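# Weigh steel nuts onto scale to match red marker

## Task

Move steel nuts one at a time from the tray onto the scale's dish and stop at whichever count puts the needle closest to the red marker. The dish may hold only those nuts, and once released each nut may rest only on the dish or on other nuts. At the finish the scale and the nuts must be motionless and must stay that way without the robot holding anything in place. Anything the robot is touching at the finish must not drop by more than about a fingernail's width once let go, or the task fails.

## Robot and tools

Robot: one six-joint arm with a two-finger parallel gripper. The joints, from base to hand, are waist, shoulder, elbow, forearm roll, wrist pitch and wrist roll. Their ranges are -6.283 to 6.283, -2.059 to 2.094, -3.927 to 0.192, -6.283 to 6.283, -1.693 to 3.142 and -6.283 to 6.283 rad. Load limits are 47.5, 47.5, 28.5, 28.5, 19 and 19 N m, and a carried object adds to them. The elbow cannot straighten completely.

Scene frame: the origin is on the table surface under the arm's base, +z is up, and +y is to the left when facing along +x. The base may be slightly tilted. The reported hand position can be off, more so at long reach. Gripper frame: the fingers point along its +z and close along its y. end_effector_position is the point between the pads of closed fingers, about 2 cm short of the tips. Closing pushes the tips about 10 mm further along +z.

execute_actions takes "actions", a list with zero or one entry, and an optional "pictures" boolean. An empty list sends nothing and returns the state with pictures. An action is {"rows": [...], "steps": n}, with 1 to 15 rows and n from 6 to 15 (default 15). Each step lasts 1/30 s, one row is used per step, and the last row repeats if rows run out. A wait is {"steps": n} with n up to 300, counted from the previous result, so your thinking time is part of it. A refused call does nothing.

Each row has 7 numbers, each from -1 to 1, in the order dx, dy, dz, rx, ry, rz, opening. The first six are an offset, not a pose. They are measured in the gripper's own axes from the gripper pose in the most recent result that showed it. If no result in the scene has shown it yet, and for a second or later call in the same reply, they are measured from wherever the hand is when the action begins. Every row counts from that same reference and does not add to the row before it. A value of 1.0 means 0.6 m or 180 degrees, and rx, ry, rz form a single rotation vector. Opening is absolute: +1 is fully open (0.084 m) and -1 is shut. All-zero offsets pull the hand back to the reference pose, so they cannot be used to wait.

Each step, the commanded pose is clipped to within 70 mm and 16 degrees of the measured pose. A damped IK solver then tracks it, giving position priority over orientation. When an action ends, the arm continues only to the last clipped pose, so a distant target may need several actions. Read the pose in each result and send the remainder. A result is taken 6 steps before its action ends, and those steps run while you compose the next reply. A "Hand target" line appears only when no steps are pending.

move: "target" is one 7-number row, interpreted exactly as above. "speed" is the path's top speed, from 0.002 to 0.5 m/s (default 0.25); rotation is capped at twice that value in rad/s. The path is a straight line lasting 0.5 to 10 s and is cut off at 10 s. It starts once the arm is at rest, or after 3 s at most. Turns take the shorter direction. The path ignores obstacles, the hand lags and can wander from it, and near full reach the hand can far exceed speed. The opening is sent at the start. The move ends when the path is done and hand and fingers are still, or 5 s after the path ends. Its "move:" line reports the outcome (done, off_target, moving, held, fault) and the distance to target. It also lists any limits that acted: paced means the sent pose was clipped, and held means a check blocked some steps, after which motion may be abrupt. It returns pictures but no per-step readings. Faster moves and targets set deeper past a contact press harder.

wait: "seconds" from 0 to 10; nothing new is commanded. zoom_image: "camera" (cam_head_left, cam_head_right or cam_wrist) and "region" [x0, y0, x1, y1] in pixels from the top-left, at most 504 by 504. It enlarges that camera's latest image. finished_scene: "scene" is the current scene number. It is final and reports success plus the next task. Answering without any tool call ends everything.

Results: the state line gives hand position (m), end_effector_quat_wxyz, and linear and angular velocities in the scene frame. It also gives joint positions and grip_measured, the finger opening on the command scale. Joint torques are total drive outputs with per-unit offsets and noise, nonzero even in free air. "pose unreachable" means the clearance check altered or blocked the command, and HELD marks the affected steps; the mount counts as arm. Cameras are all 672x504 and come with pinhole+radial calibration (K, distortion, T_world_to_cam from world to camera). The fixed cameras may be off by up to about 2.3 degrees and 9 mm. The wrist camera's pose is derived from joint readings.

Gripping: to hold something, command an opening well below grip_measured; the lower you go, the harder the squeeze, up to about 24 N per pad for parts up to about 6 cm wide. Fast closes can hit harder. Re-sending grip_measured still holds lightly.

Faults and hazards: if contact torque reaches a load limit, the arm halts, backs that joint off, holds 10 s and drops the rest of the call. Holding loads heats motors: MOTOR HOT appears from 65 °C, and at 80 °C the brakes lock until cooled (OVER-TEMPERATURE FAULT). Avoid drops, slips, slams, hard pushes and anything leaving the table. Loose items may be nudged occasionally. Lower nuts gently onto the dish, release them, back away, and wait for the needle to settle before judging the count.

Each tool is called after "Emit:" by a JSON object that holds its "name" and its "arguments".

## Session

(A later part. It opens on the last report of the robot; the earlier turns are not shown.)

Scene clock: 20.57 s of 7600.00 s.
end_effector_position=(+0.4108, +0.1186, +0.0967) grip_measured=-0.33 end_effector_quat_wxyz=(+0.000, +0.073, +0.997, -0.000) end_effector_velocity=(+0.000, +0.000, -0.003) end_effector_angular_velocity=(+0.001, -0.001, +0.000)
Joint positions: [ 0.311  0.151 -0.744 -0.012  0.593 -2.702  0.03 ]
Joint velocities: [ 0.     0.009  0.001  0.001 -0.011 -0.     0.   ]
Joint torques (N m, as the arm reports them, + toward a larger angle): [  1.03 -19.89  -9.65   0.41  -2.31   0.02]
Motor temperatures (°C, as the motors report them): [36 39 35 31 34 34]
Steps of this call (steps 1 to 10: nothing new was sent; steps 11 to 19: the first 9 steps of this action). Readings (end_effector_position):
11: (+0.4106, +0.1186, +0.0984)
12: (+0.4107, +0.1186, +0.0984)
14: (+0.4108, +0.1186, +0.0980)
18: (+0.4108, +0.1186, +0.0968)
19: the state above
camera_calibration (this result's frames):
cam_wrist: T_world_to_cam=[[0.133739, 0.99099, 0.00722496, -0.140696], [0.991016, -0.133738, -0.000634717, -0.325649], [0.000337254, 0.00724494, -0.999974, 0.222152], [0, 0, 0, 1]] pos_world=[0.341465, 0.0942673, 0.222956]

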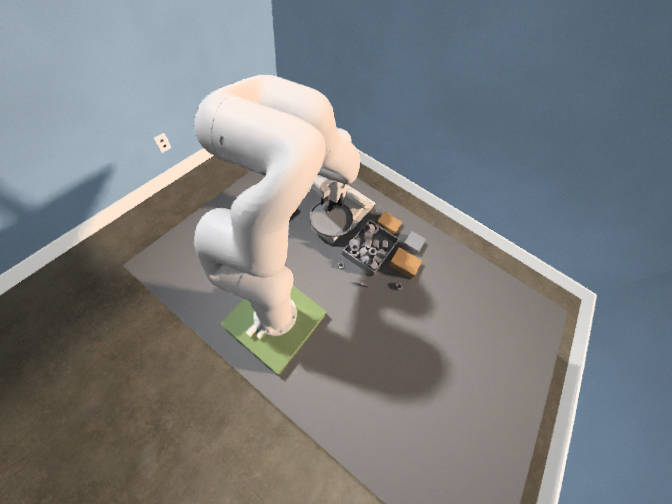

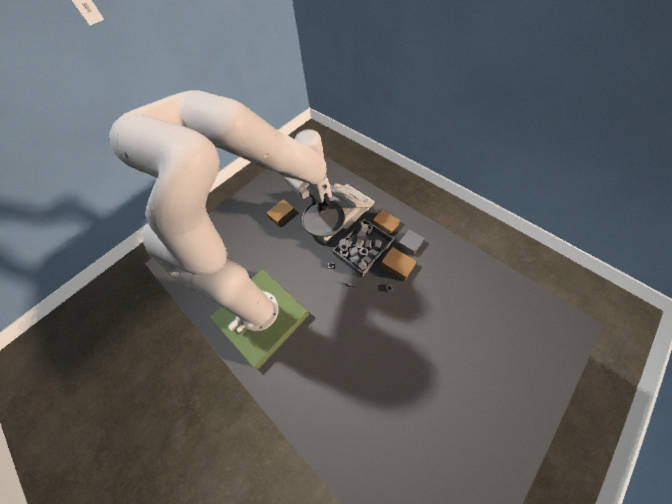

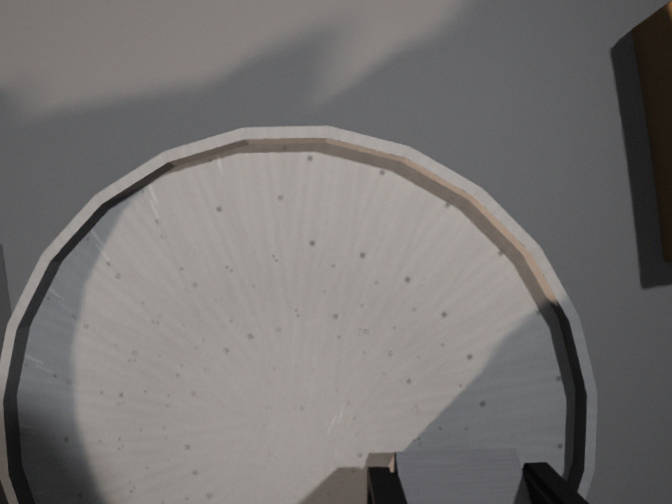

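Emit:
{"name": "execute_actions", "arguments": {"actions": [{"rows": [[0,0,0,0,0,0,-0.5],[0,0,0,0,0,0,-0.42],[0,0,0,0,0,0,-0.35],[0,0,0,0,0,0,-0.3],[0,0,0,0,0,0,-0.25],[0,0,0,0,0,0,-0.2]], "steps": 9}]}}

Emit:
{"name": "move", "arguments": {"target": [0, 0, -0.05, 0, 0, 0, -0.2], "speed": 0.15}}

Scene clock: 20.90 s of 7600.00 s.
end_effector_position=(+0.4108, +0.1186, +0.0964) grip_measured=-0.33 end_effector_quat_wxyz=(+0.000, +0.073, +0.997, -0.000) end_effector_velocity=(-0.001, -0.000, +0.001) end_effector_angular_velocity=(-0.001, +0.002, -0.000)
Joint positions: [ 0.31   0.151 -0.744 -0.012  0.592 -2.702  0.03 ]
Joint velocities: [ 0.    -0.004 -0.    -0.     0.006  0.    -0.   ]
Joint torques (N m, as the arm reports them, + toward a larger angle): [  0.86 -20.24  -9.34   0.15  -2.25   0.05]
Motor temperatures (°C, as the motors report them): [36 39 35 31 34 34]
Off your previous action's commanded pose: 0.000 m, 0 deg at its last step (step 6 of this call).
Steps of this call (steps 1 to 6: the last 6 steps of your previous action; step 7: nothing new was sent; steps 8 to 10: the first 3 steps of this action). Readings (end_effector_position):
8: (+0.4108, +0.1186, +0.0963)
9: (+0.4108, +0.1186, +0.0964)
10: the state above

Scene clock: 22.13 s of 7600.00 s.
end_effector_position=(+0.4106, +0.1185, +0.1262) grip_measured=-0.22 end_effector_quat_wxyz=(+0.000, +0.073, +0.997, -0.001) end_effector_velocity=(-0.001, -0.000, +0.001) end_effector_angular_velocity=(+0.001, +0.004, -0.003)
Joint positions: [ 0.311  0.078 -0.759 -0.011  0.681 -2.702  0.035]
Joint velocities: [-0.    -0.003 -0.001  0.004  0.007 -0.    -0.   ]
Joint torques (N m, as the arm reports them, + toward a larger angle): [  1.23 -19.38  -9.73   0.4   -1.93  -0.15]
Motor temperatures (°C, as the motors report them): [36 39 35 31 34 34]
Hand target: +0.411, +0.119, +0.127; +0.000, +0.073, +0.997, -0.001
Off your previous action's commanded pose: 0.000 m, 0 deg at its last step (step 6 of this call).
Off the commanded pose: 0.000 m, 0 deg.
Kept back: nothing.
move: done
camera_calibration (this result's frames):
cam_wrist: T_world_to_cam=[[0.133847, 0.990978, 0.00687379, -0.140794], [0.991002, -0.133843, -0.00105221, -0.325407], [-0.000122709, 0.00695277, -0.999976, 0.251933], [0, 0, 0, 1]] pos_world=[0.341355, 0.0942182, 0.252552]

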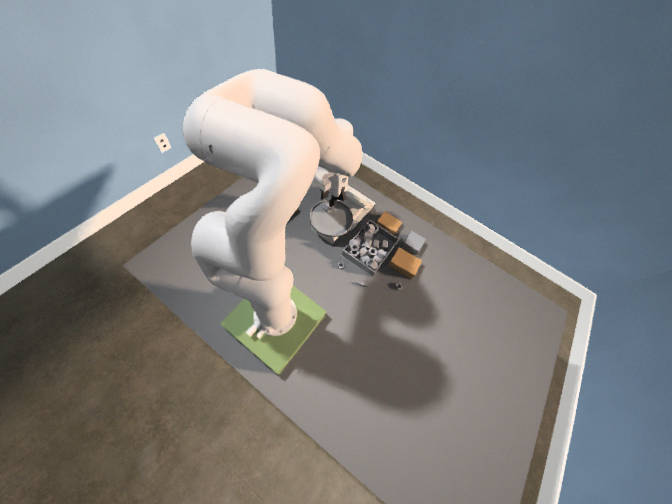

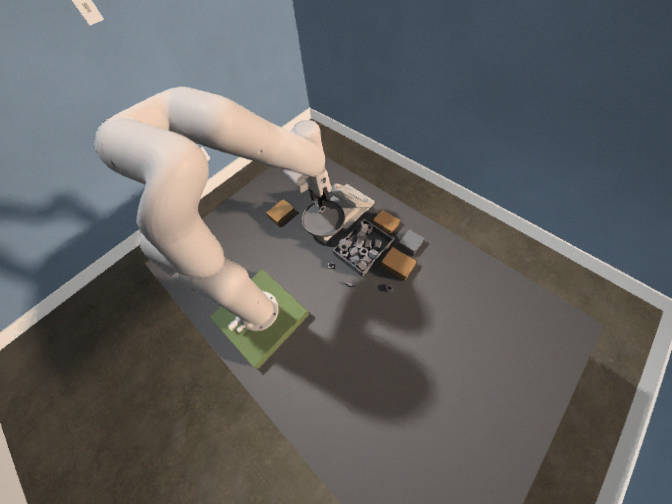

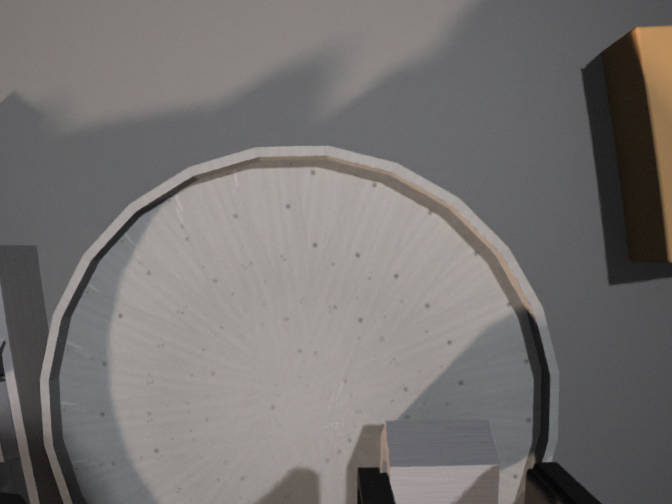

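Emit:
{"name": "move", "arguments": {"target": [-0.0913, -0.3967, 0, 0, 0, 0.361, -0.2], "speed": 0.4}}

Scene clock: 24.57 s of 7600.00 s.
end_effector_position=(+0.4292, -0.1241, +0.1260) grip_measured=-0.22 end_effector_quat_wxyz=(-0.000, +0.597, +0.802, +0.000) end_effector_velocity=(+0.000, -0.002, -0.000) end_effector_angular_velocity=(-0.001, +0.002, -0.008)
Joint positions: [-0.253  0.13  -0.83  -0.007  0.698 -2.137  0.035]
Joint velocities: [-0.003  0.004 -0.004 -0.002  0.002  0.006  0.   ]
Joint torques (N m, as the arm reports them, + toward a larger angle): [  1.   -20.6   -9.94   0.45  -1.85  -0.14]
Motor temperatures (°C, as the motors report them): [36 39 35 31 34 34]
Hand target: +0.429, -0.124, +0.126; -0.000, +0.597, +0.802, +0.000
Off the commanded pose: 0.001 m, 0 deg.
Kept back: nothing.
move: done
camera_calibration (this result's frames):
cam_wrist: T_world_to_cam=[[0.954262, 0.298873, 0.00773777, -0.340969], [0.298897, -0.954283, -0.00215192, -0.180918], [0.00674087, 0.00436629, -0.999968, 0.250142], [0, 0, 0, 1]] pos_world=[0.377763, -0.0718334, 0.252383]

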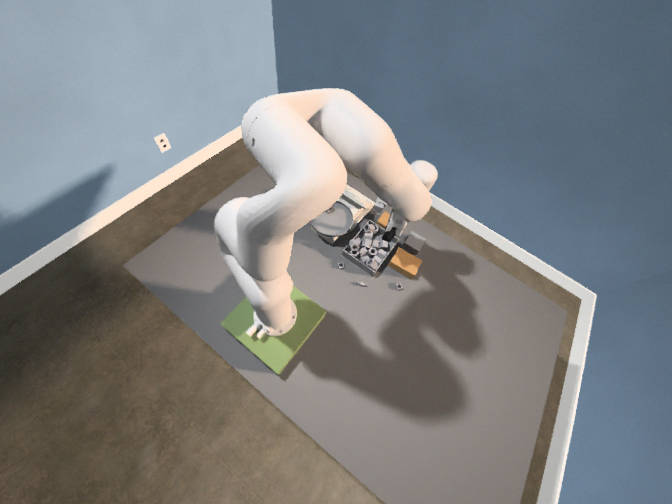

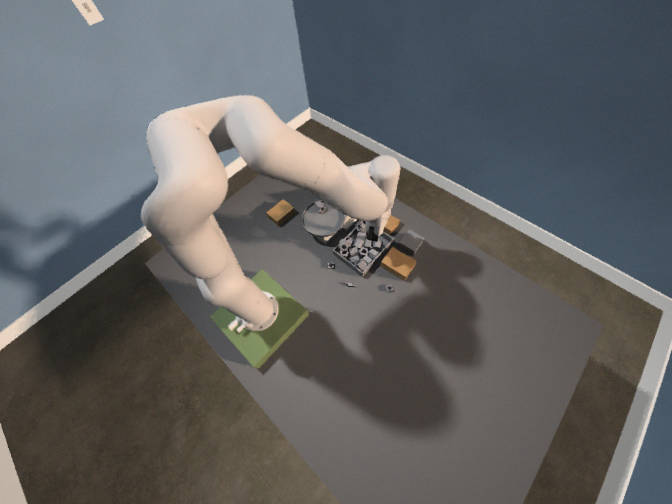

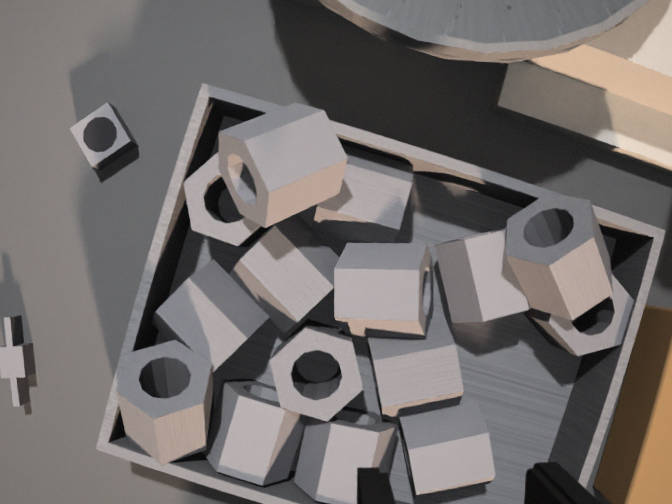

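Emit:
{"name": "move", "arguments": {"target": [-0.013, 0.023, 0.112, 0, 0, -0.047, -0.2], "speed": 0.2}}

Scene clock: 26.53 s of 7600.00 s.
end_effector_position=(+0.4448, -0.1275, +0.0594) grip_measured=-0.22 end_effector_quat_wxyz=(-0.000, +0.536, +0.844, +0.000) end_effector_velocity=(-0.001, +0.000, -0.003) end_effector_angular_velocity=(+0.002, +0.004, +0.003)
Joint positions: [-0.251  0.335 -0.872 -0.008  0.534 -2.281  0.035]
Joint velocities: [-0.     0.009 -0.002  0.002 -0.003 -0.005  0.   ]
Joint torques (N m, as the arm reports them, + toward a larger angle): [  1.24 -23.34  -8.81   0.21  -2.06   0.05]
Motor temperatures (°C, as the motors report them): [36 39 35 31 34 34]
Hand target: +0.445, -0.127, +0.059; -0.000, +0.536, +0.844, +0.000
Off the commanded pose: 0.001 m, 0 deg.
Kept back: nothing.
move: done
camera_calibration (this result's frames):
cam_wrist: T_world_to_cam=[[0.899964, 0.435879, 0.00858365, -0.312805], [0.435908, -0.899989, -0.00182942, -0.243027], [0.00692779, 0.0053881, -0.999961, 0.183476], [0, 0, 0, 1]] pos_world=[0.38618, -0.0833653, 0.185709]

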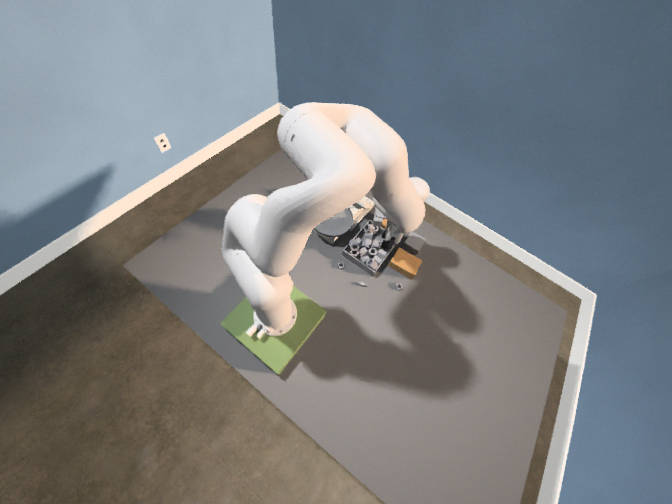

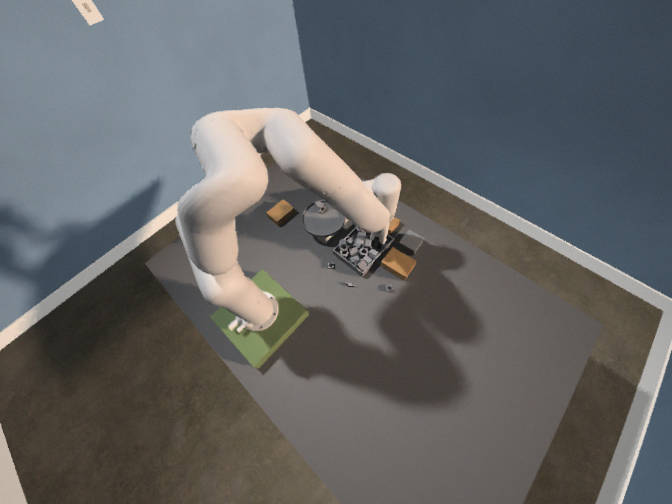

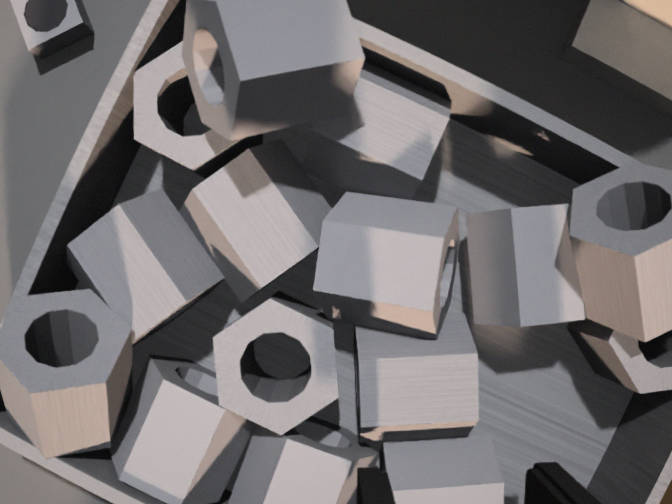

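Emit:
{"name": "move", "arguments": {"target": [0, -0.002, 0.026, 0, 0, 0, -0.2], "speed": 0.04}}

Scene clock: 27.57 s of 7600.00 s.
end_effector_position=(+0.4444, -0.1280, +0.0445) grip_measured=-0.22 end_effector_quat_wxyz=(+0.001, +0.536, +0.844, +0.001) end_effector_velocity=(-0.000, +0.000, -0.002) end_effector_angular_velocity=(+0.000, +0.002, +0.000)
Joint positions: [-0.253  0.373 -0.871 -0.008  0.493 -2.283  0.035]
Joint velocities: [-0.     0.006 -0.001 -0.001 -0.002  0.    -0.   ]
Joint torques (N m, as the arm reports them, + toward a larger angle): [  0.43 -21.68  -7.27   0.4   -0.91  -0.04]
Motor temperatures (°C, as the motors report them): [36 39 35 31 34 34]
Hand target: +0.444, -0.128, +0.044; -0.000, +0.536, +0.844, +0.000
Off the commanded pose: 0.001 m, 0 deg.
Kept back: nothing.
move: done
camera_calibration (this result's frames):
cam_wrist: T_world_to_cam=[[0.899889, 0.436007, 0.00990239, -0.312054], [0.436035, -0.899929, -0.000786322, -0.243467], [0.00856861, 0.00502539, -0.999951, 0.167792], [0, 0, 0, 1]] pos_world=[0.385536, -0.0838885, 0.170683]

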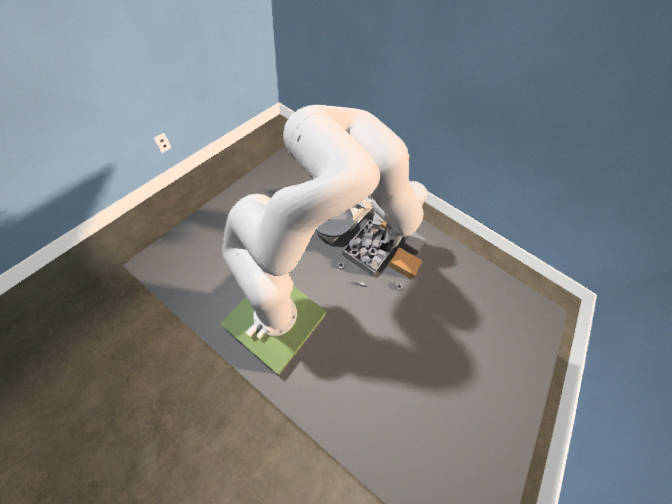

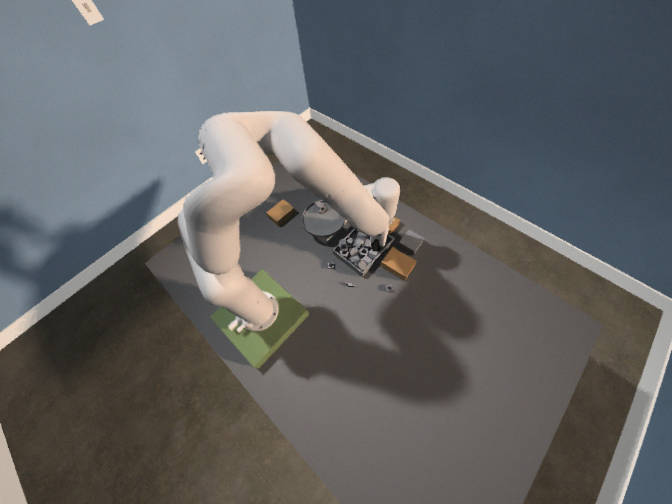

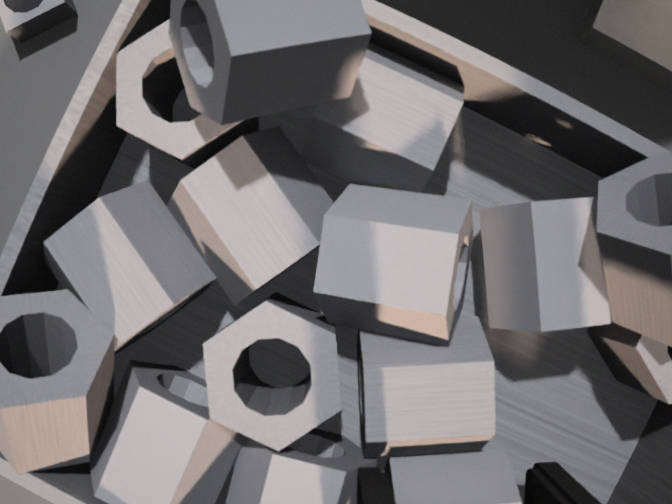

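Emit:
{"name": "execute_actions", "arguments": {"actions": [{"rows": [[0,0.002,0,0,0,0,-0.24],[0,0.004,0,0,0,0,-0.27],[0,0.006,0.001,0,0,0,-0.27],[0,0.008,0.002,0,0,0,-0.27],[0,0.010,0.003,0,0,0,-0.27],[0,0.011,0.004,0,0,0,-0.27],[0,0.012,0.005,0,0,0,-0.27],[0,0.012,0.006,0,0,0,-0.25],[0,0.011,0.007,0,0,0,-0.25],[0,0.011,0.0075,0,0,0,-0.25]], "steps": 15}]}}

Emit:
{"name": "execute_actions", "arguments": {"actions": [{"rows": [[0,0,0,0,0,0,-0.3],[0,0,0,0,0,0,-0.38],[0,0,0,0,0,0,-0.46],[0,0,0,0,0,0,-0.54],[0,0,0,0,0,0,-0.6]], "steps": 12}], "pictures": true}}

Scene clock: 28.17 s of 7600.00 s.
end_effector_position=(+0.4480, -0.1254, +0.0414) grip_measured=-0.27 end_effector_quat_wxyz=(-0.001, +0.536, +0.844, +0.000) end_effector_velocity=(+0.022, +0.007, -0.012) end_effector_angular_velocity=(-0.004, -0.016, +0.005)
Joint positions: [-0.246  0.39  -0.887 -0.008  0.496 -2.275  0.032]
Joint velocities: [ 0.027  0.072 -0.065 -0.    -0.024  0.022  0.007]
Joint torques (N m, as the arm reports them, + toward a larger angle): [  0.25 -24.21  -8.6    0.62  -2.06   0.05]
Motor temperatures (°C, as the motors report them): [36 39 35 31 34 34]
Steps of this call (steps 1 to 9: nothing new was sent; steps 10 to 18: the first 9 steps of this action). Readings (end_effector_position):
10: (+0.4443, -0.1280, +0.0442)
11: (+0.4442, -0.1279, +0.0440)
13: (+0.4444, -0.1274, +0.0434)
17: (+0.4472, -0.1257, +0.0418)
18: the state above

Scene clock: 28.57 s of 7600.00 s.
end_effector_position=(+0.4500, -0.1252, +0.0400) grip_measured=-0.33 end_effector_quat_wxyz=(+0.000, +0.536, +0.844, +0.000) end_effector_velocity=(-0.001, -0.000, -0.000) end_effector_angular_velocity=(+0.001, +0.002, -0.002)
Joint positions: [-0.244  0.397 -0.892 -0.009  0.491 -2.273  0.03 ]
Joint velocities: [-0.001 -0.001  0.001  0.001  0.002  0.001 -0.   ]
Joint torques (N m, as the arm reports them, + toward a larger angle): [  0.91 -24.04  -8.65   0.49  -1.94  -0.11]
Motor temperatures (°C, as the motors report them): [36 39 35 31 34 34]
Off your previous action's commanded pose: 0.001 m, 0 deg at its last step (step 6 of this call).
Steps of this call (steps 1 to 6: the last 6 steps of your previous action; steps 7 to 12: the first 6 steps of this action, its rows measured from where the robot was after step 6). Readings (end_effector_position):
6: (+0.4498, -0.1252, +0.0399)
7: (+0.4499, -0.1252, +0.0399)
8: (+0.4500, -0.1252, +0.0399)
10: (+0.4500, -0.1252, +0.0400)
12: the state above
camera_calibration (this result's frames):
cam_wrist: T_world_to_cam=[[0.899919, 0.43596, 0.00917622, -0.318222], [0.43599, -0.89995, -0.00141656, -0.243301], [0.00764058, 0.00527553, -0.999957, 0.163667], [0, 0, 0, 1]] pos_world=[0.3912, -0.08109, 0.166235]

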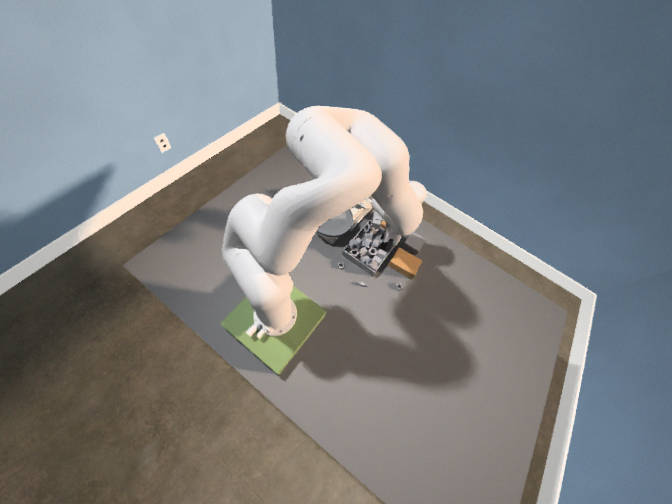

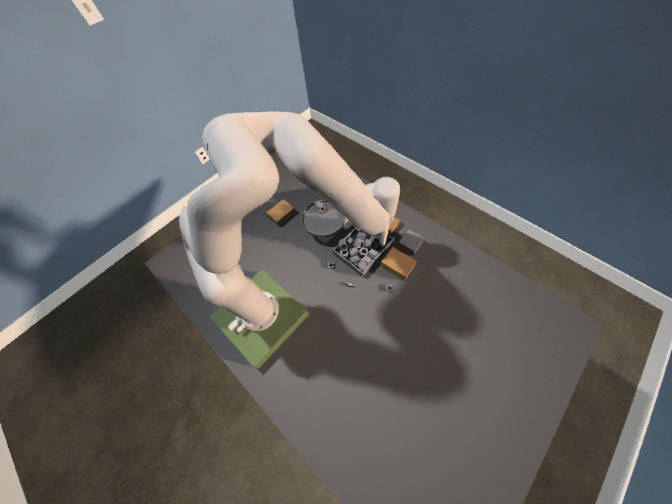

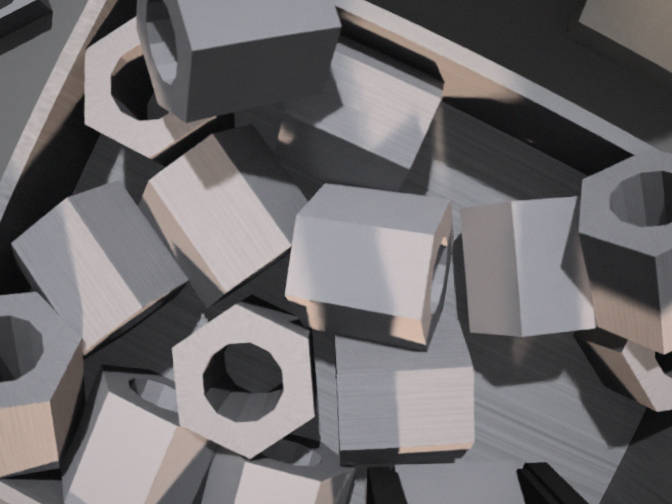

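Emit:
{"name": "move", "arguments": {"target": [-0.004, 0, -0.117, 0, 0, 0, -0.6], "speed": 0.2}}

Scene clock: 30.07 s of 7600.00 s.
end_effector_position=(+0.4505, -0.1275, +0.1094) grip_measured=-0.33 end_effector_quat_wxyz=(-0.000, +0.536, +0.844, +0.000) end_effector_velocity=(+0.002, -0.001, +0.005) end_effector_angular_velocity=(-0.002, -0.006, -0.000)
Joint positions: [-0.247  0.228 -0.905 -0.007  0.674 -2.278  0.029]
Joint velocities: [-0.    -0.008 -0.004 -0.     0.005  0.    -0.   ]
Joint torques (N m, as the arm reports them, + toward a larger angle): [  1.23 -22.96 -10.04   0.37  -2.2    0.05]
Motor temperatures (°C, as the motors report them): [36 39 35 31 34 34]
Hand target: +0.451, -0.128, +0.110; +0.000, +0.536, +0.844, +0.000
Off your previous action's commanded pose: 0.000 m, 0 deg at its last step (step 6 of this call).
Off the commanded pose: 0.001 m, 0 deg.
Kept back: nothing.
move: done
camera_calibration (this result's frames):
cam_wrist: T_world_to_cam=[[0.900021, 0.43577, 0.00812971, -0.318305], [0.435798, -0.900043, -0.00191959, -0.245334], [0.00648058, 0.00527058, -0.999965, 0.23362], [0, 0, 0, 1]] pos_world=[0.391883, -0.0833348, 0.235729]

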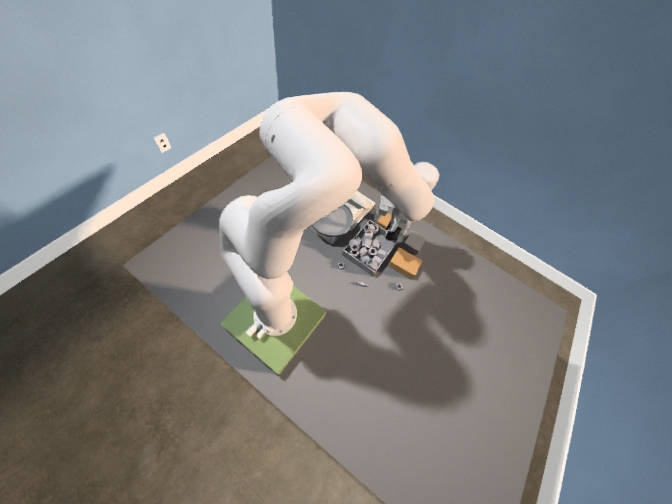

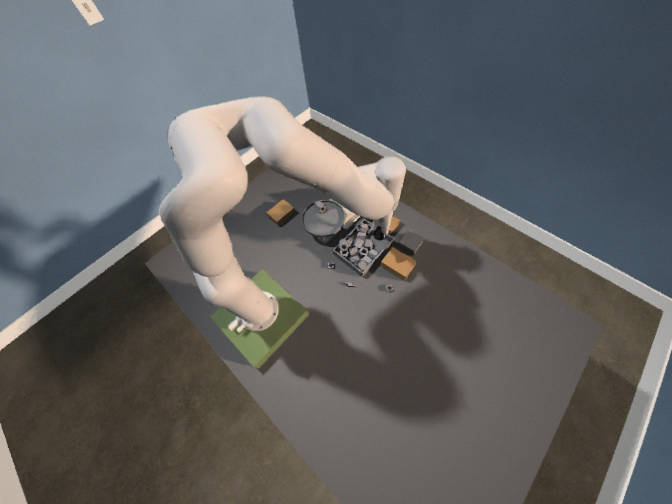

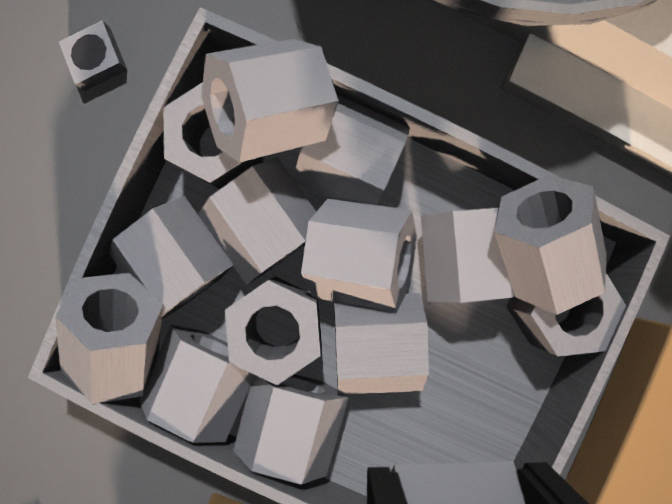

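Emit:
{"name": "move", "arguments": {"target": [0.434, 0.0625, -0.036, 0, 0, -0.313, -0.6], "speed": 0.35}}

Scene clock: 32.47 s of 7600.00 s.
end_effector_position=(+0.3747, +0.1234, +0.1310) grip_measured=-0.33 end_effector_quat_wxyz=(+0.000, +0.075, +0.997, -0.001) end_effector_velocity=(-0.000, +0.003, +0.000) end_effector_angular_velocity=(+0.001, -0.002, +0.009)
Joint positions: [ 0.349 -0.033 -0.642 -0.012  0.674 -2.661  0.029]
Joint velocities: [ 0.007  0.    -0.     0.001 -0.002 -0.002 -0.   ]
Joint torques (N m, as the arm reports them, + toward a larger angle): [  0.82 -17.85 -10.16   0.51  -2.05   0.01]
Motor temperatures (°C, as the motors report them): [36 39 35 31 34 34]
Hand target: +0.375, +0.124, +0.131; +0.000, +0.074, +0.997, -0.001
Off the commanded pose: 0.001 m, 0 deg.
Kept back: nothing.
move: done
camera_calibration (this result's frames):
cam_wrist: T_world_to_cam=[[0.137214, 0.990519, 0.00668974, -0.14204], [0.990541, -0.137213, -0.000662242, -0.288662], [0.000261954, 0.00671733, -0.999977, 0.256574], [0, 0, 0, 1]] pos_world=[0.305354, 0.0993617, 0.257327]

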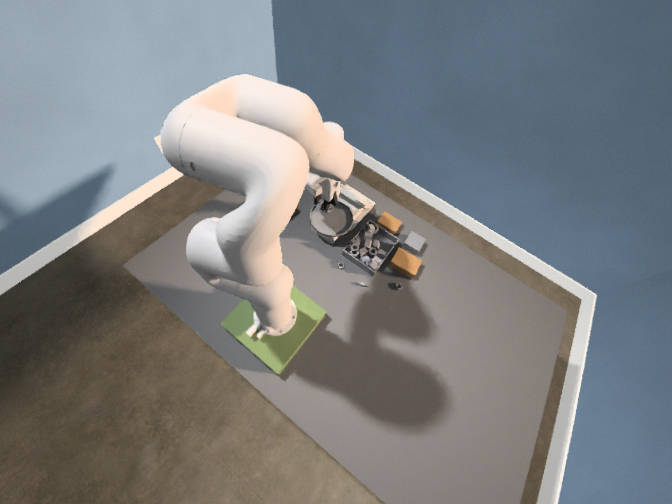

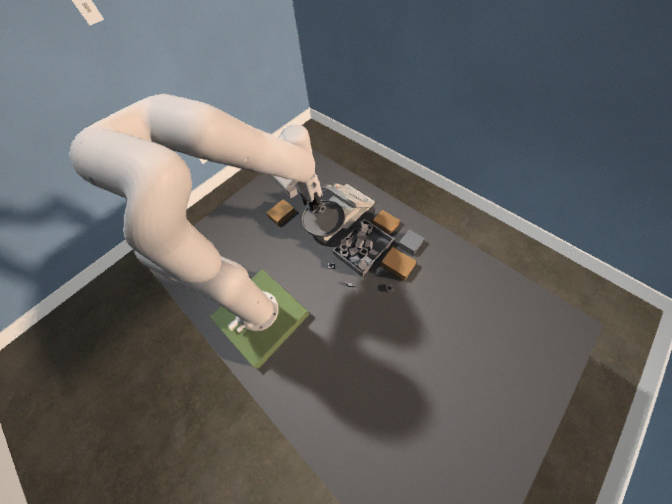

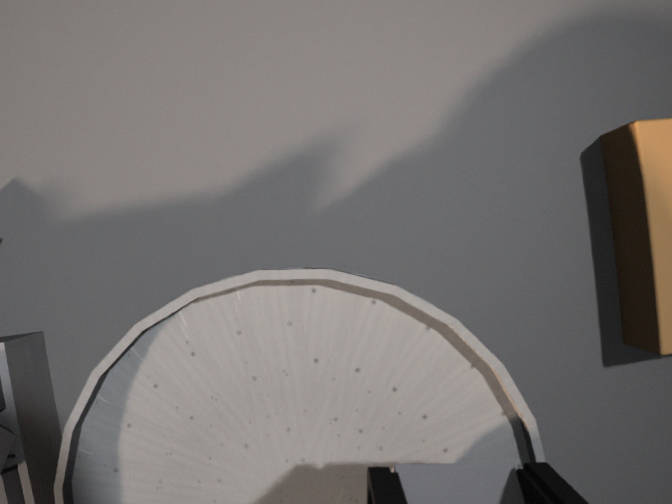

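Emit:
{"name": "move", "arguments": {"target": [0.0025, 0, 0.0525, 0, 0, 0, -0.6], "speed": 0.08}}

Emit:
{"name": "execute_actions", "arguments": {"actions": [{"rows": [[0,0,0.001,0,0,0,-0.6],[0,0,0.002,0,0,0,-0.6],[0,0,0.003,0,0,0,-0.6],[0,0,0.004,0,0,0,-0.6],[0,0,0.005,0,0,0,-0.6],[0,0,0.005,0,0,0,-0.6],[0,0,0.005,0,0,0,-0.6],[0,0,0.005,0,0,0,-0.6],[0,0,0.005,0,0,0,-0.5],[0,0,0.005,0,0,0,-0.42],[0,0,0.005,0,0,0,-0.35],[0,0,0.005,0,0,0,-0.3],[0,0,0.005,0,0,0,-0.25],[0,0,0.005,0,0,0,-0.2]], "steps": 15}]}}

Emit:
{"name": "move", "arguments": {"target": [0, 0, -0.04, 0, 0, 0, -0.2], "speed": 0.15}}

Scene clock: 33.70 s of 7600.00 s.
end_effector_position=(+0.3734, +0.1237, +0.0999) grip_measured=-0.33 end_effector_quat_wxyz=(+0.000, +0.074, +0.997, -0.001) end_effector_velocity=(-0.000, -0.000, -0.002) end_effector_angular_velocity=(-0.001, +0.001, +0.002)
Joint positions: [ 0.35   0.046 -0.619 -0.013  0.572 -2.658  0.029]
Joint velocities: [-0.     0.005  0.001 -0.002 -0.006 -0.    -0.   ]
Joint torques (N m, as the arm reports them, + toward a larger angle): [  0.74 -18.32  -9.36   0.45  -2.    -0.06]
Motor temperatures (°C, as the motors report them): [36 39 35 31 34 34]
Hand target: +0.373, +0.124, +0.100; +0.000, +0.074, +0.997, -0.001
Off the commanded pose: 0.000 m, 0 deg.
Kept back: nothing.
move: done
camera_calibration (this result's frames):
cam_wrist: T_world_to_cam=[[0.137078, 0.990535, 0.00707259, -0.141961], [0.99056, -0.137079, -0.000291835, -0.28738], [0.000680431, 0.00704583, -0.999975, 0.225248], [0, 0, 0, 1]] pos_world=[0.303974, 0.0996368, 0.226162]

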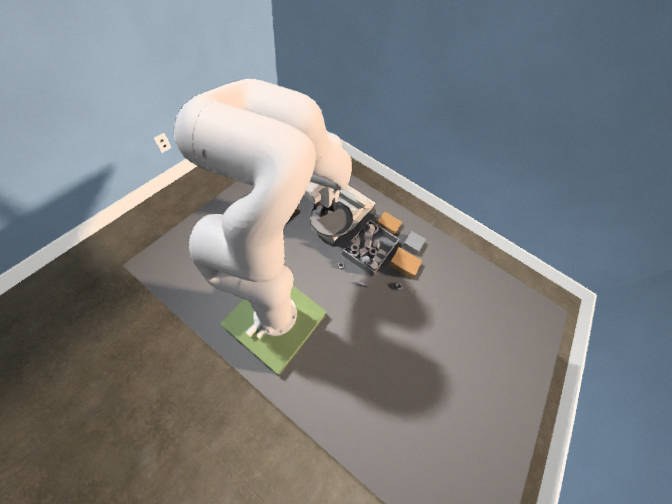

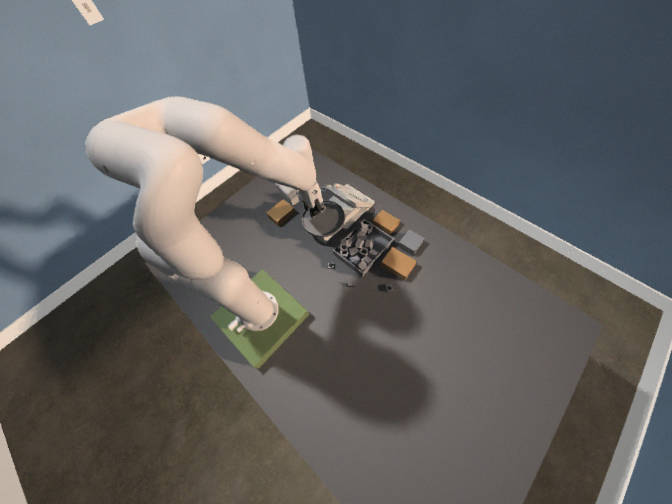

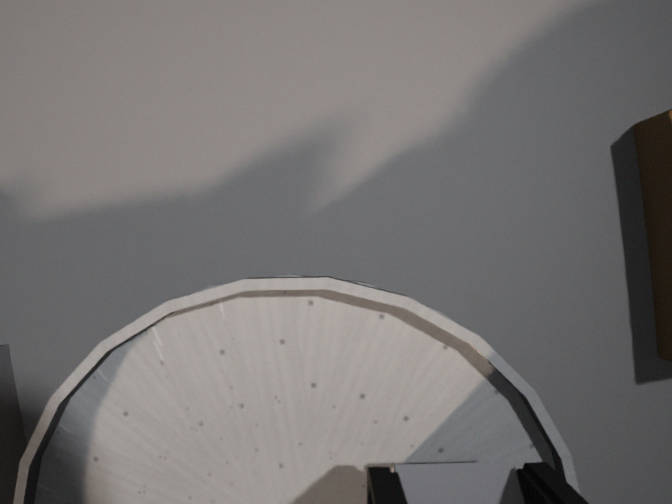

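Scene clock: 34.00 s of 7600.00 s.
end_effector_position=(+0.3734, +0.1238, +0.0975) grip_measured=-0.33 end_effector_quat_wxyz=(+0.001, +0.074, +0.997, -0.001) end_effector_velocity=(+0.000, +0.000, -0.005) end_effector_angular_velocity=(-0.000, -0.001, +0.001)
Joint positions: [ 0.35   0.053 -0.618 -0.013  0.564 -2.658  0.03 ]
Joint velocities: [ 0.     0.015  0.001 -0.001 -0.017  0.     0.   ]
Joint torques (N m, as the arm reports them, + toward a larger angle): [  0.7  -18.12  -9.28   0.44  -2.42  -0.15]
Motor temperatures (°C, as the motors report them): [36 39 35 31 34 34]
Steps of this call (steps 1 to 9: the first 9 steps of this action). Readings (end_effector_position):
1: (+0.3734, +0.1237, +0.0998)
2: (+0.3734, +0.1237, +0.0997)
4: (+0.3735, +0.1238, +0.0993)
8: (+0.3734, +0.1238, +0.0977)
9: the state above

Scene clock: 35.27 s of 7600.00 s.
end_effector_position=(+0.3733, +0.1237, +0.1205) grip_measured=-0.22 end_effector_quat_wxyz=(+0.000, +0.075, +0.997, -0.001) end_effector_velocity=(+0.000, -0.000, +0.002) end_effector_angular_velocity=(-0.001, +0.000, +0.002)
Joint positions: [ 0.35  -0.01  -0.629 -0.012  0.639 -2.659  0.035]
Joint velocities: [ 0.    -0.005 -0.001 -0.001  0.006 -0.001 -0.   ]
Joint torques (N m, as the arm reports them, + toward a larger angle): [  0.85 -17.43  -9.58   0.5   -1.98   0.03]
Motor temperatures (°C, as the motors report them): [36 39 35 31 34 34]
Hand target: +0.373, +0.124, +0.121; +0.001, +0.075, +0.997, -0.001
Off your previous action's commanded pose: 0.000 m, 0 deg at its last step (step 6 of this call).
Off the commanded pose: 0.000 m, 0 deg.
Kept back: nothing.
move: done
camera_calibration (this result's frames):
cam_wrist: T_world_to_cam=[[0.137172, 0.990523, 0.00686321, -0.142042], [0.990547, -0.137173, -0.000439764, -0.287273], [0.000505847, 0.00685866, -0.999976, 0.245996], [0, 0, 0, 1]] pos_world=[0.303917, 0.0996029, 0.246839]

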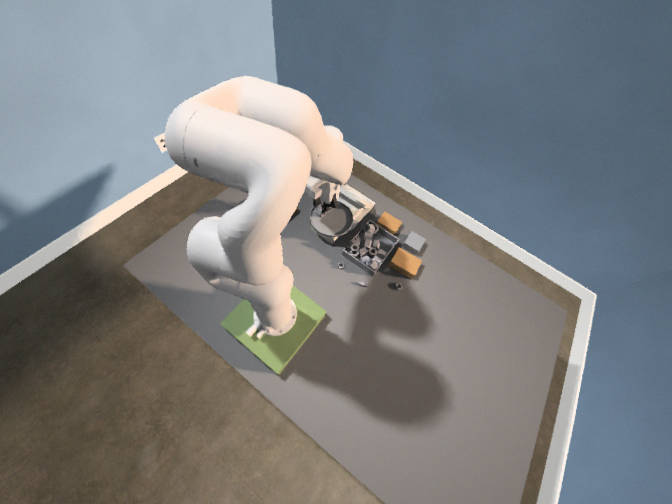

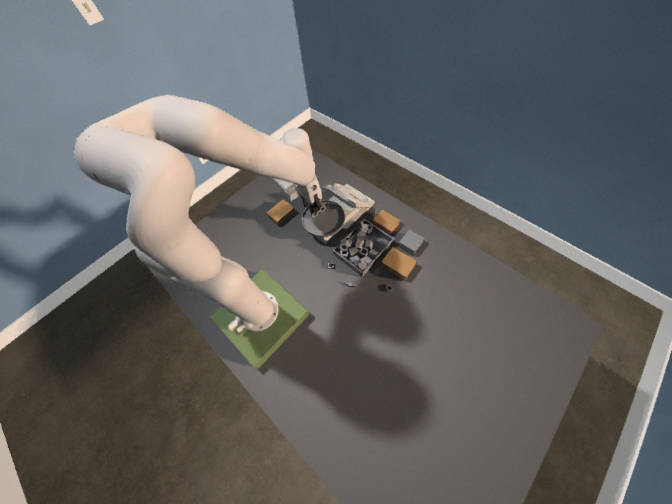

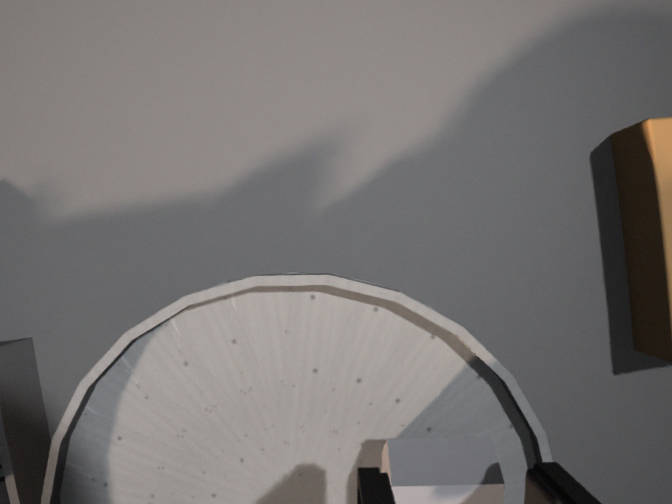

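Emit:
{"name": "move", "arguments": {"target": [-0.226, -0.296, -0.015, 0, 0, 0.147, -0.1], "speed": 0.4}}

Scene clock: 38.67 s of 7600.00 s.
end_effector_position=(+0.4800, -0.0718, +0.1296) grip_measured=-0.11 end_effector_quat_wxyz=(+0.000, +0.301, +0.954, -0.000) end_effector_velocity=(+0.001, -0.002, -0.000) end_effector_angular_velocity=(+0.001, +0.001, -0.005)
Joint positions: [-0.119  0.235 -0.985 -0.008  0.748 -2.671  0.039]
Joint velocities: [-0.004  0.005 -0.006  0.001  0.003  0.     0.   ]
Joint torques (N m, as the arm reports them, + toward a larger angle): [  1.28 -22.95 -10.09   0.27  -1.8    0.15]
Motor temperatures (°C, as the motors report them): [36 39 35 31 34 34]
Hand target: +0.480, -0.072, +0.130; -0.000, +0.301, +0.954, -0.000
Off the commanded pose: 0.001 m, 0 deg.
Kept back: nothing.
move: done; limits=paced
camera_calibration (this result's frames):
cam_wrist: T_world_to_cam=[[0.563763, 0.825897, 0.00812006, -0.179916], [0.825929, -0.563772, -0.00129957, -0.371263], [0.00350456, 0.00743925, -0.999966, 0.254925], [0, 0, 0, 1]] pos_world=[0.407174, -0.0626124, 0.255895]

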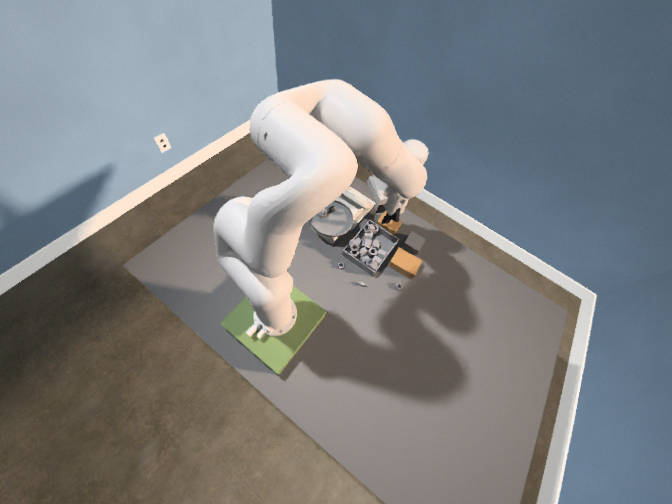

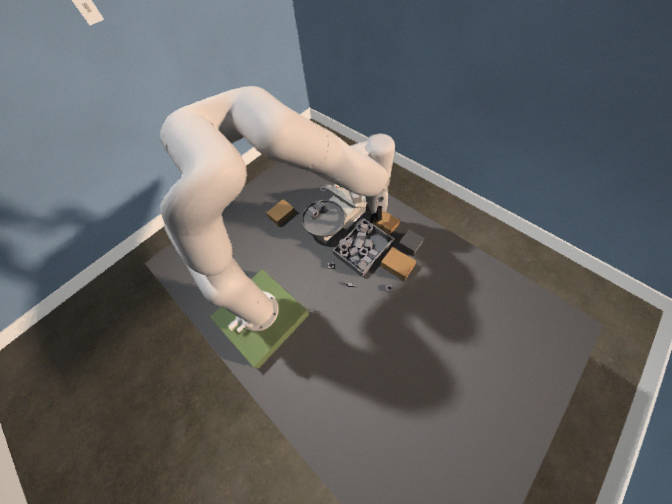

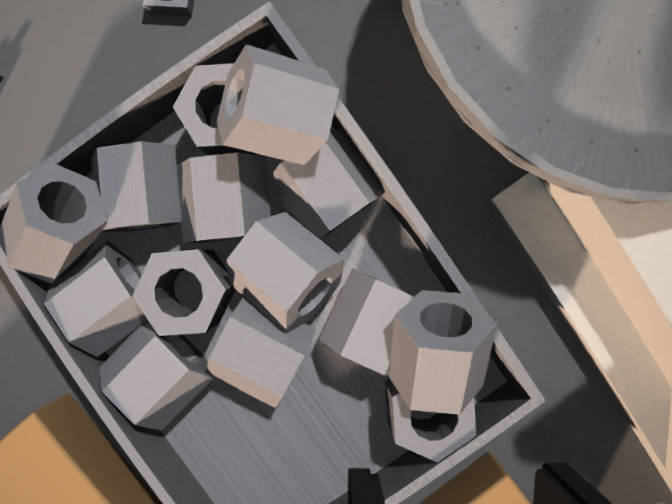

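Emit:
{"name": "zoom_image", "arguments": {"camera": "cam_wrist", "region": [310, 240, 570, 480]}}

Region (310, 240, 570, 480) of cam_wrist's 672x504 image, scaled by 1.938, with more detail than that image has; it fills the top 465 rows of this view, and the rest is white.

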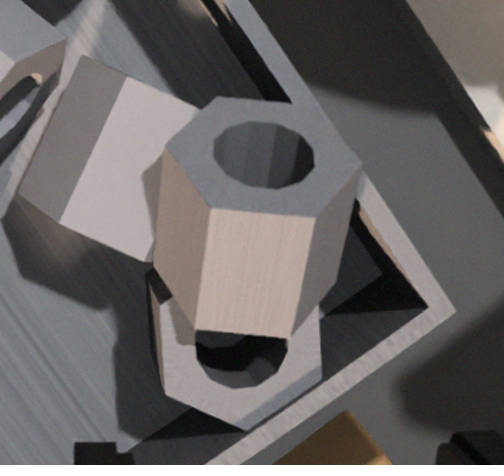

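Emit:
{"name": "move", "arguments": {"target": [0.0027, 0.0088, 0.068, -0.1437, 0.1437, -0.4849, -0.12], "speed": 0.45}}

Scene clock: 44.27 s of 7600.00 s.
end_effector_position=(+0.4818, -0.0667, +0.0890) grip_measured=-0.13 end_effector_quat_wxyz=(-0.131, -0.443, +0.851, +0.252) end_effector_velocity=(-0.000, +0.000, -0.000) end_effector_angular_velocity=(+0.004, +0.005, +0.008)
Joint positions: [-0.209  0.726 -1.627  0.2    1.443 -4.416  0.038]
Joint velocities: [ 0.001  0.007 -0.01  -0.002  0.01  -0.005  0.   ]
Joint torques (N m, as the arm reports them, + toward a larger angle): [  1.19 -30.97 -10.12   0.62  -0.1   -0.12]
Motor temperatures (°C, as the motors report them): [36 39 35 31 34 34]
Hand target: +0.482, -0.067, +0.089; -0.131, -0.443, +0.850, +0.252
Off the commanded pose: 0.000 m, 0 deg.
Kept back: nothing.
move: done
camera_calibration (this result's frames):
cam_wrist: T_world_to_cam=[[-0.690004, 0.469165, 0.551161, 0.347113], [0.565693, 0.824592, 0.0062795, -0.152636], [-0.451537, 0.316121, -0.834375, 0.439402], [0, 0, 0, 1]] pos_world=[0.524261, -0.175895, 0.17627]

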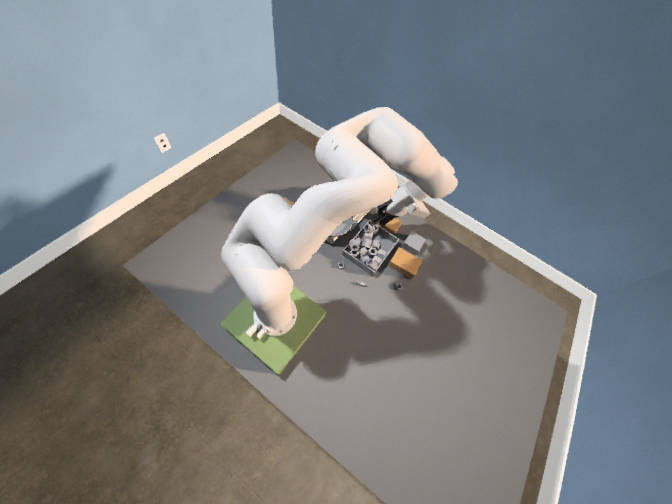

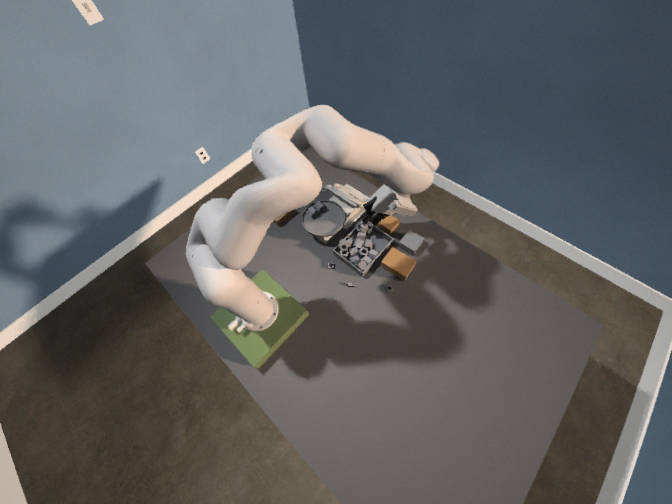

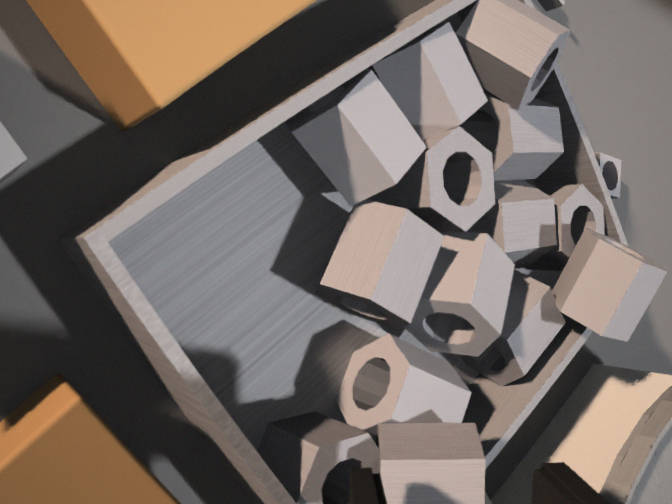

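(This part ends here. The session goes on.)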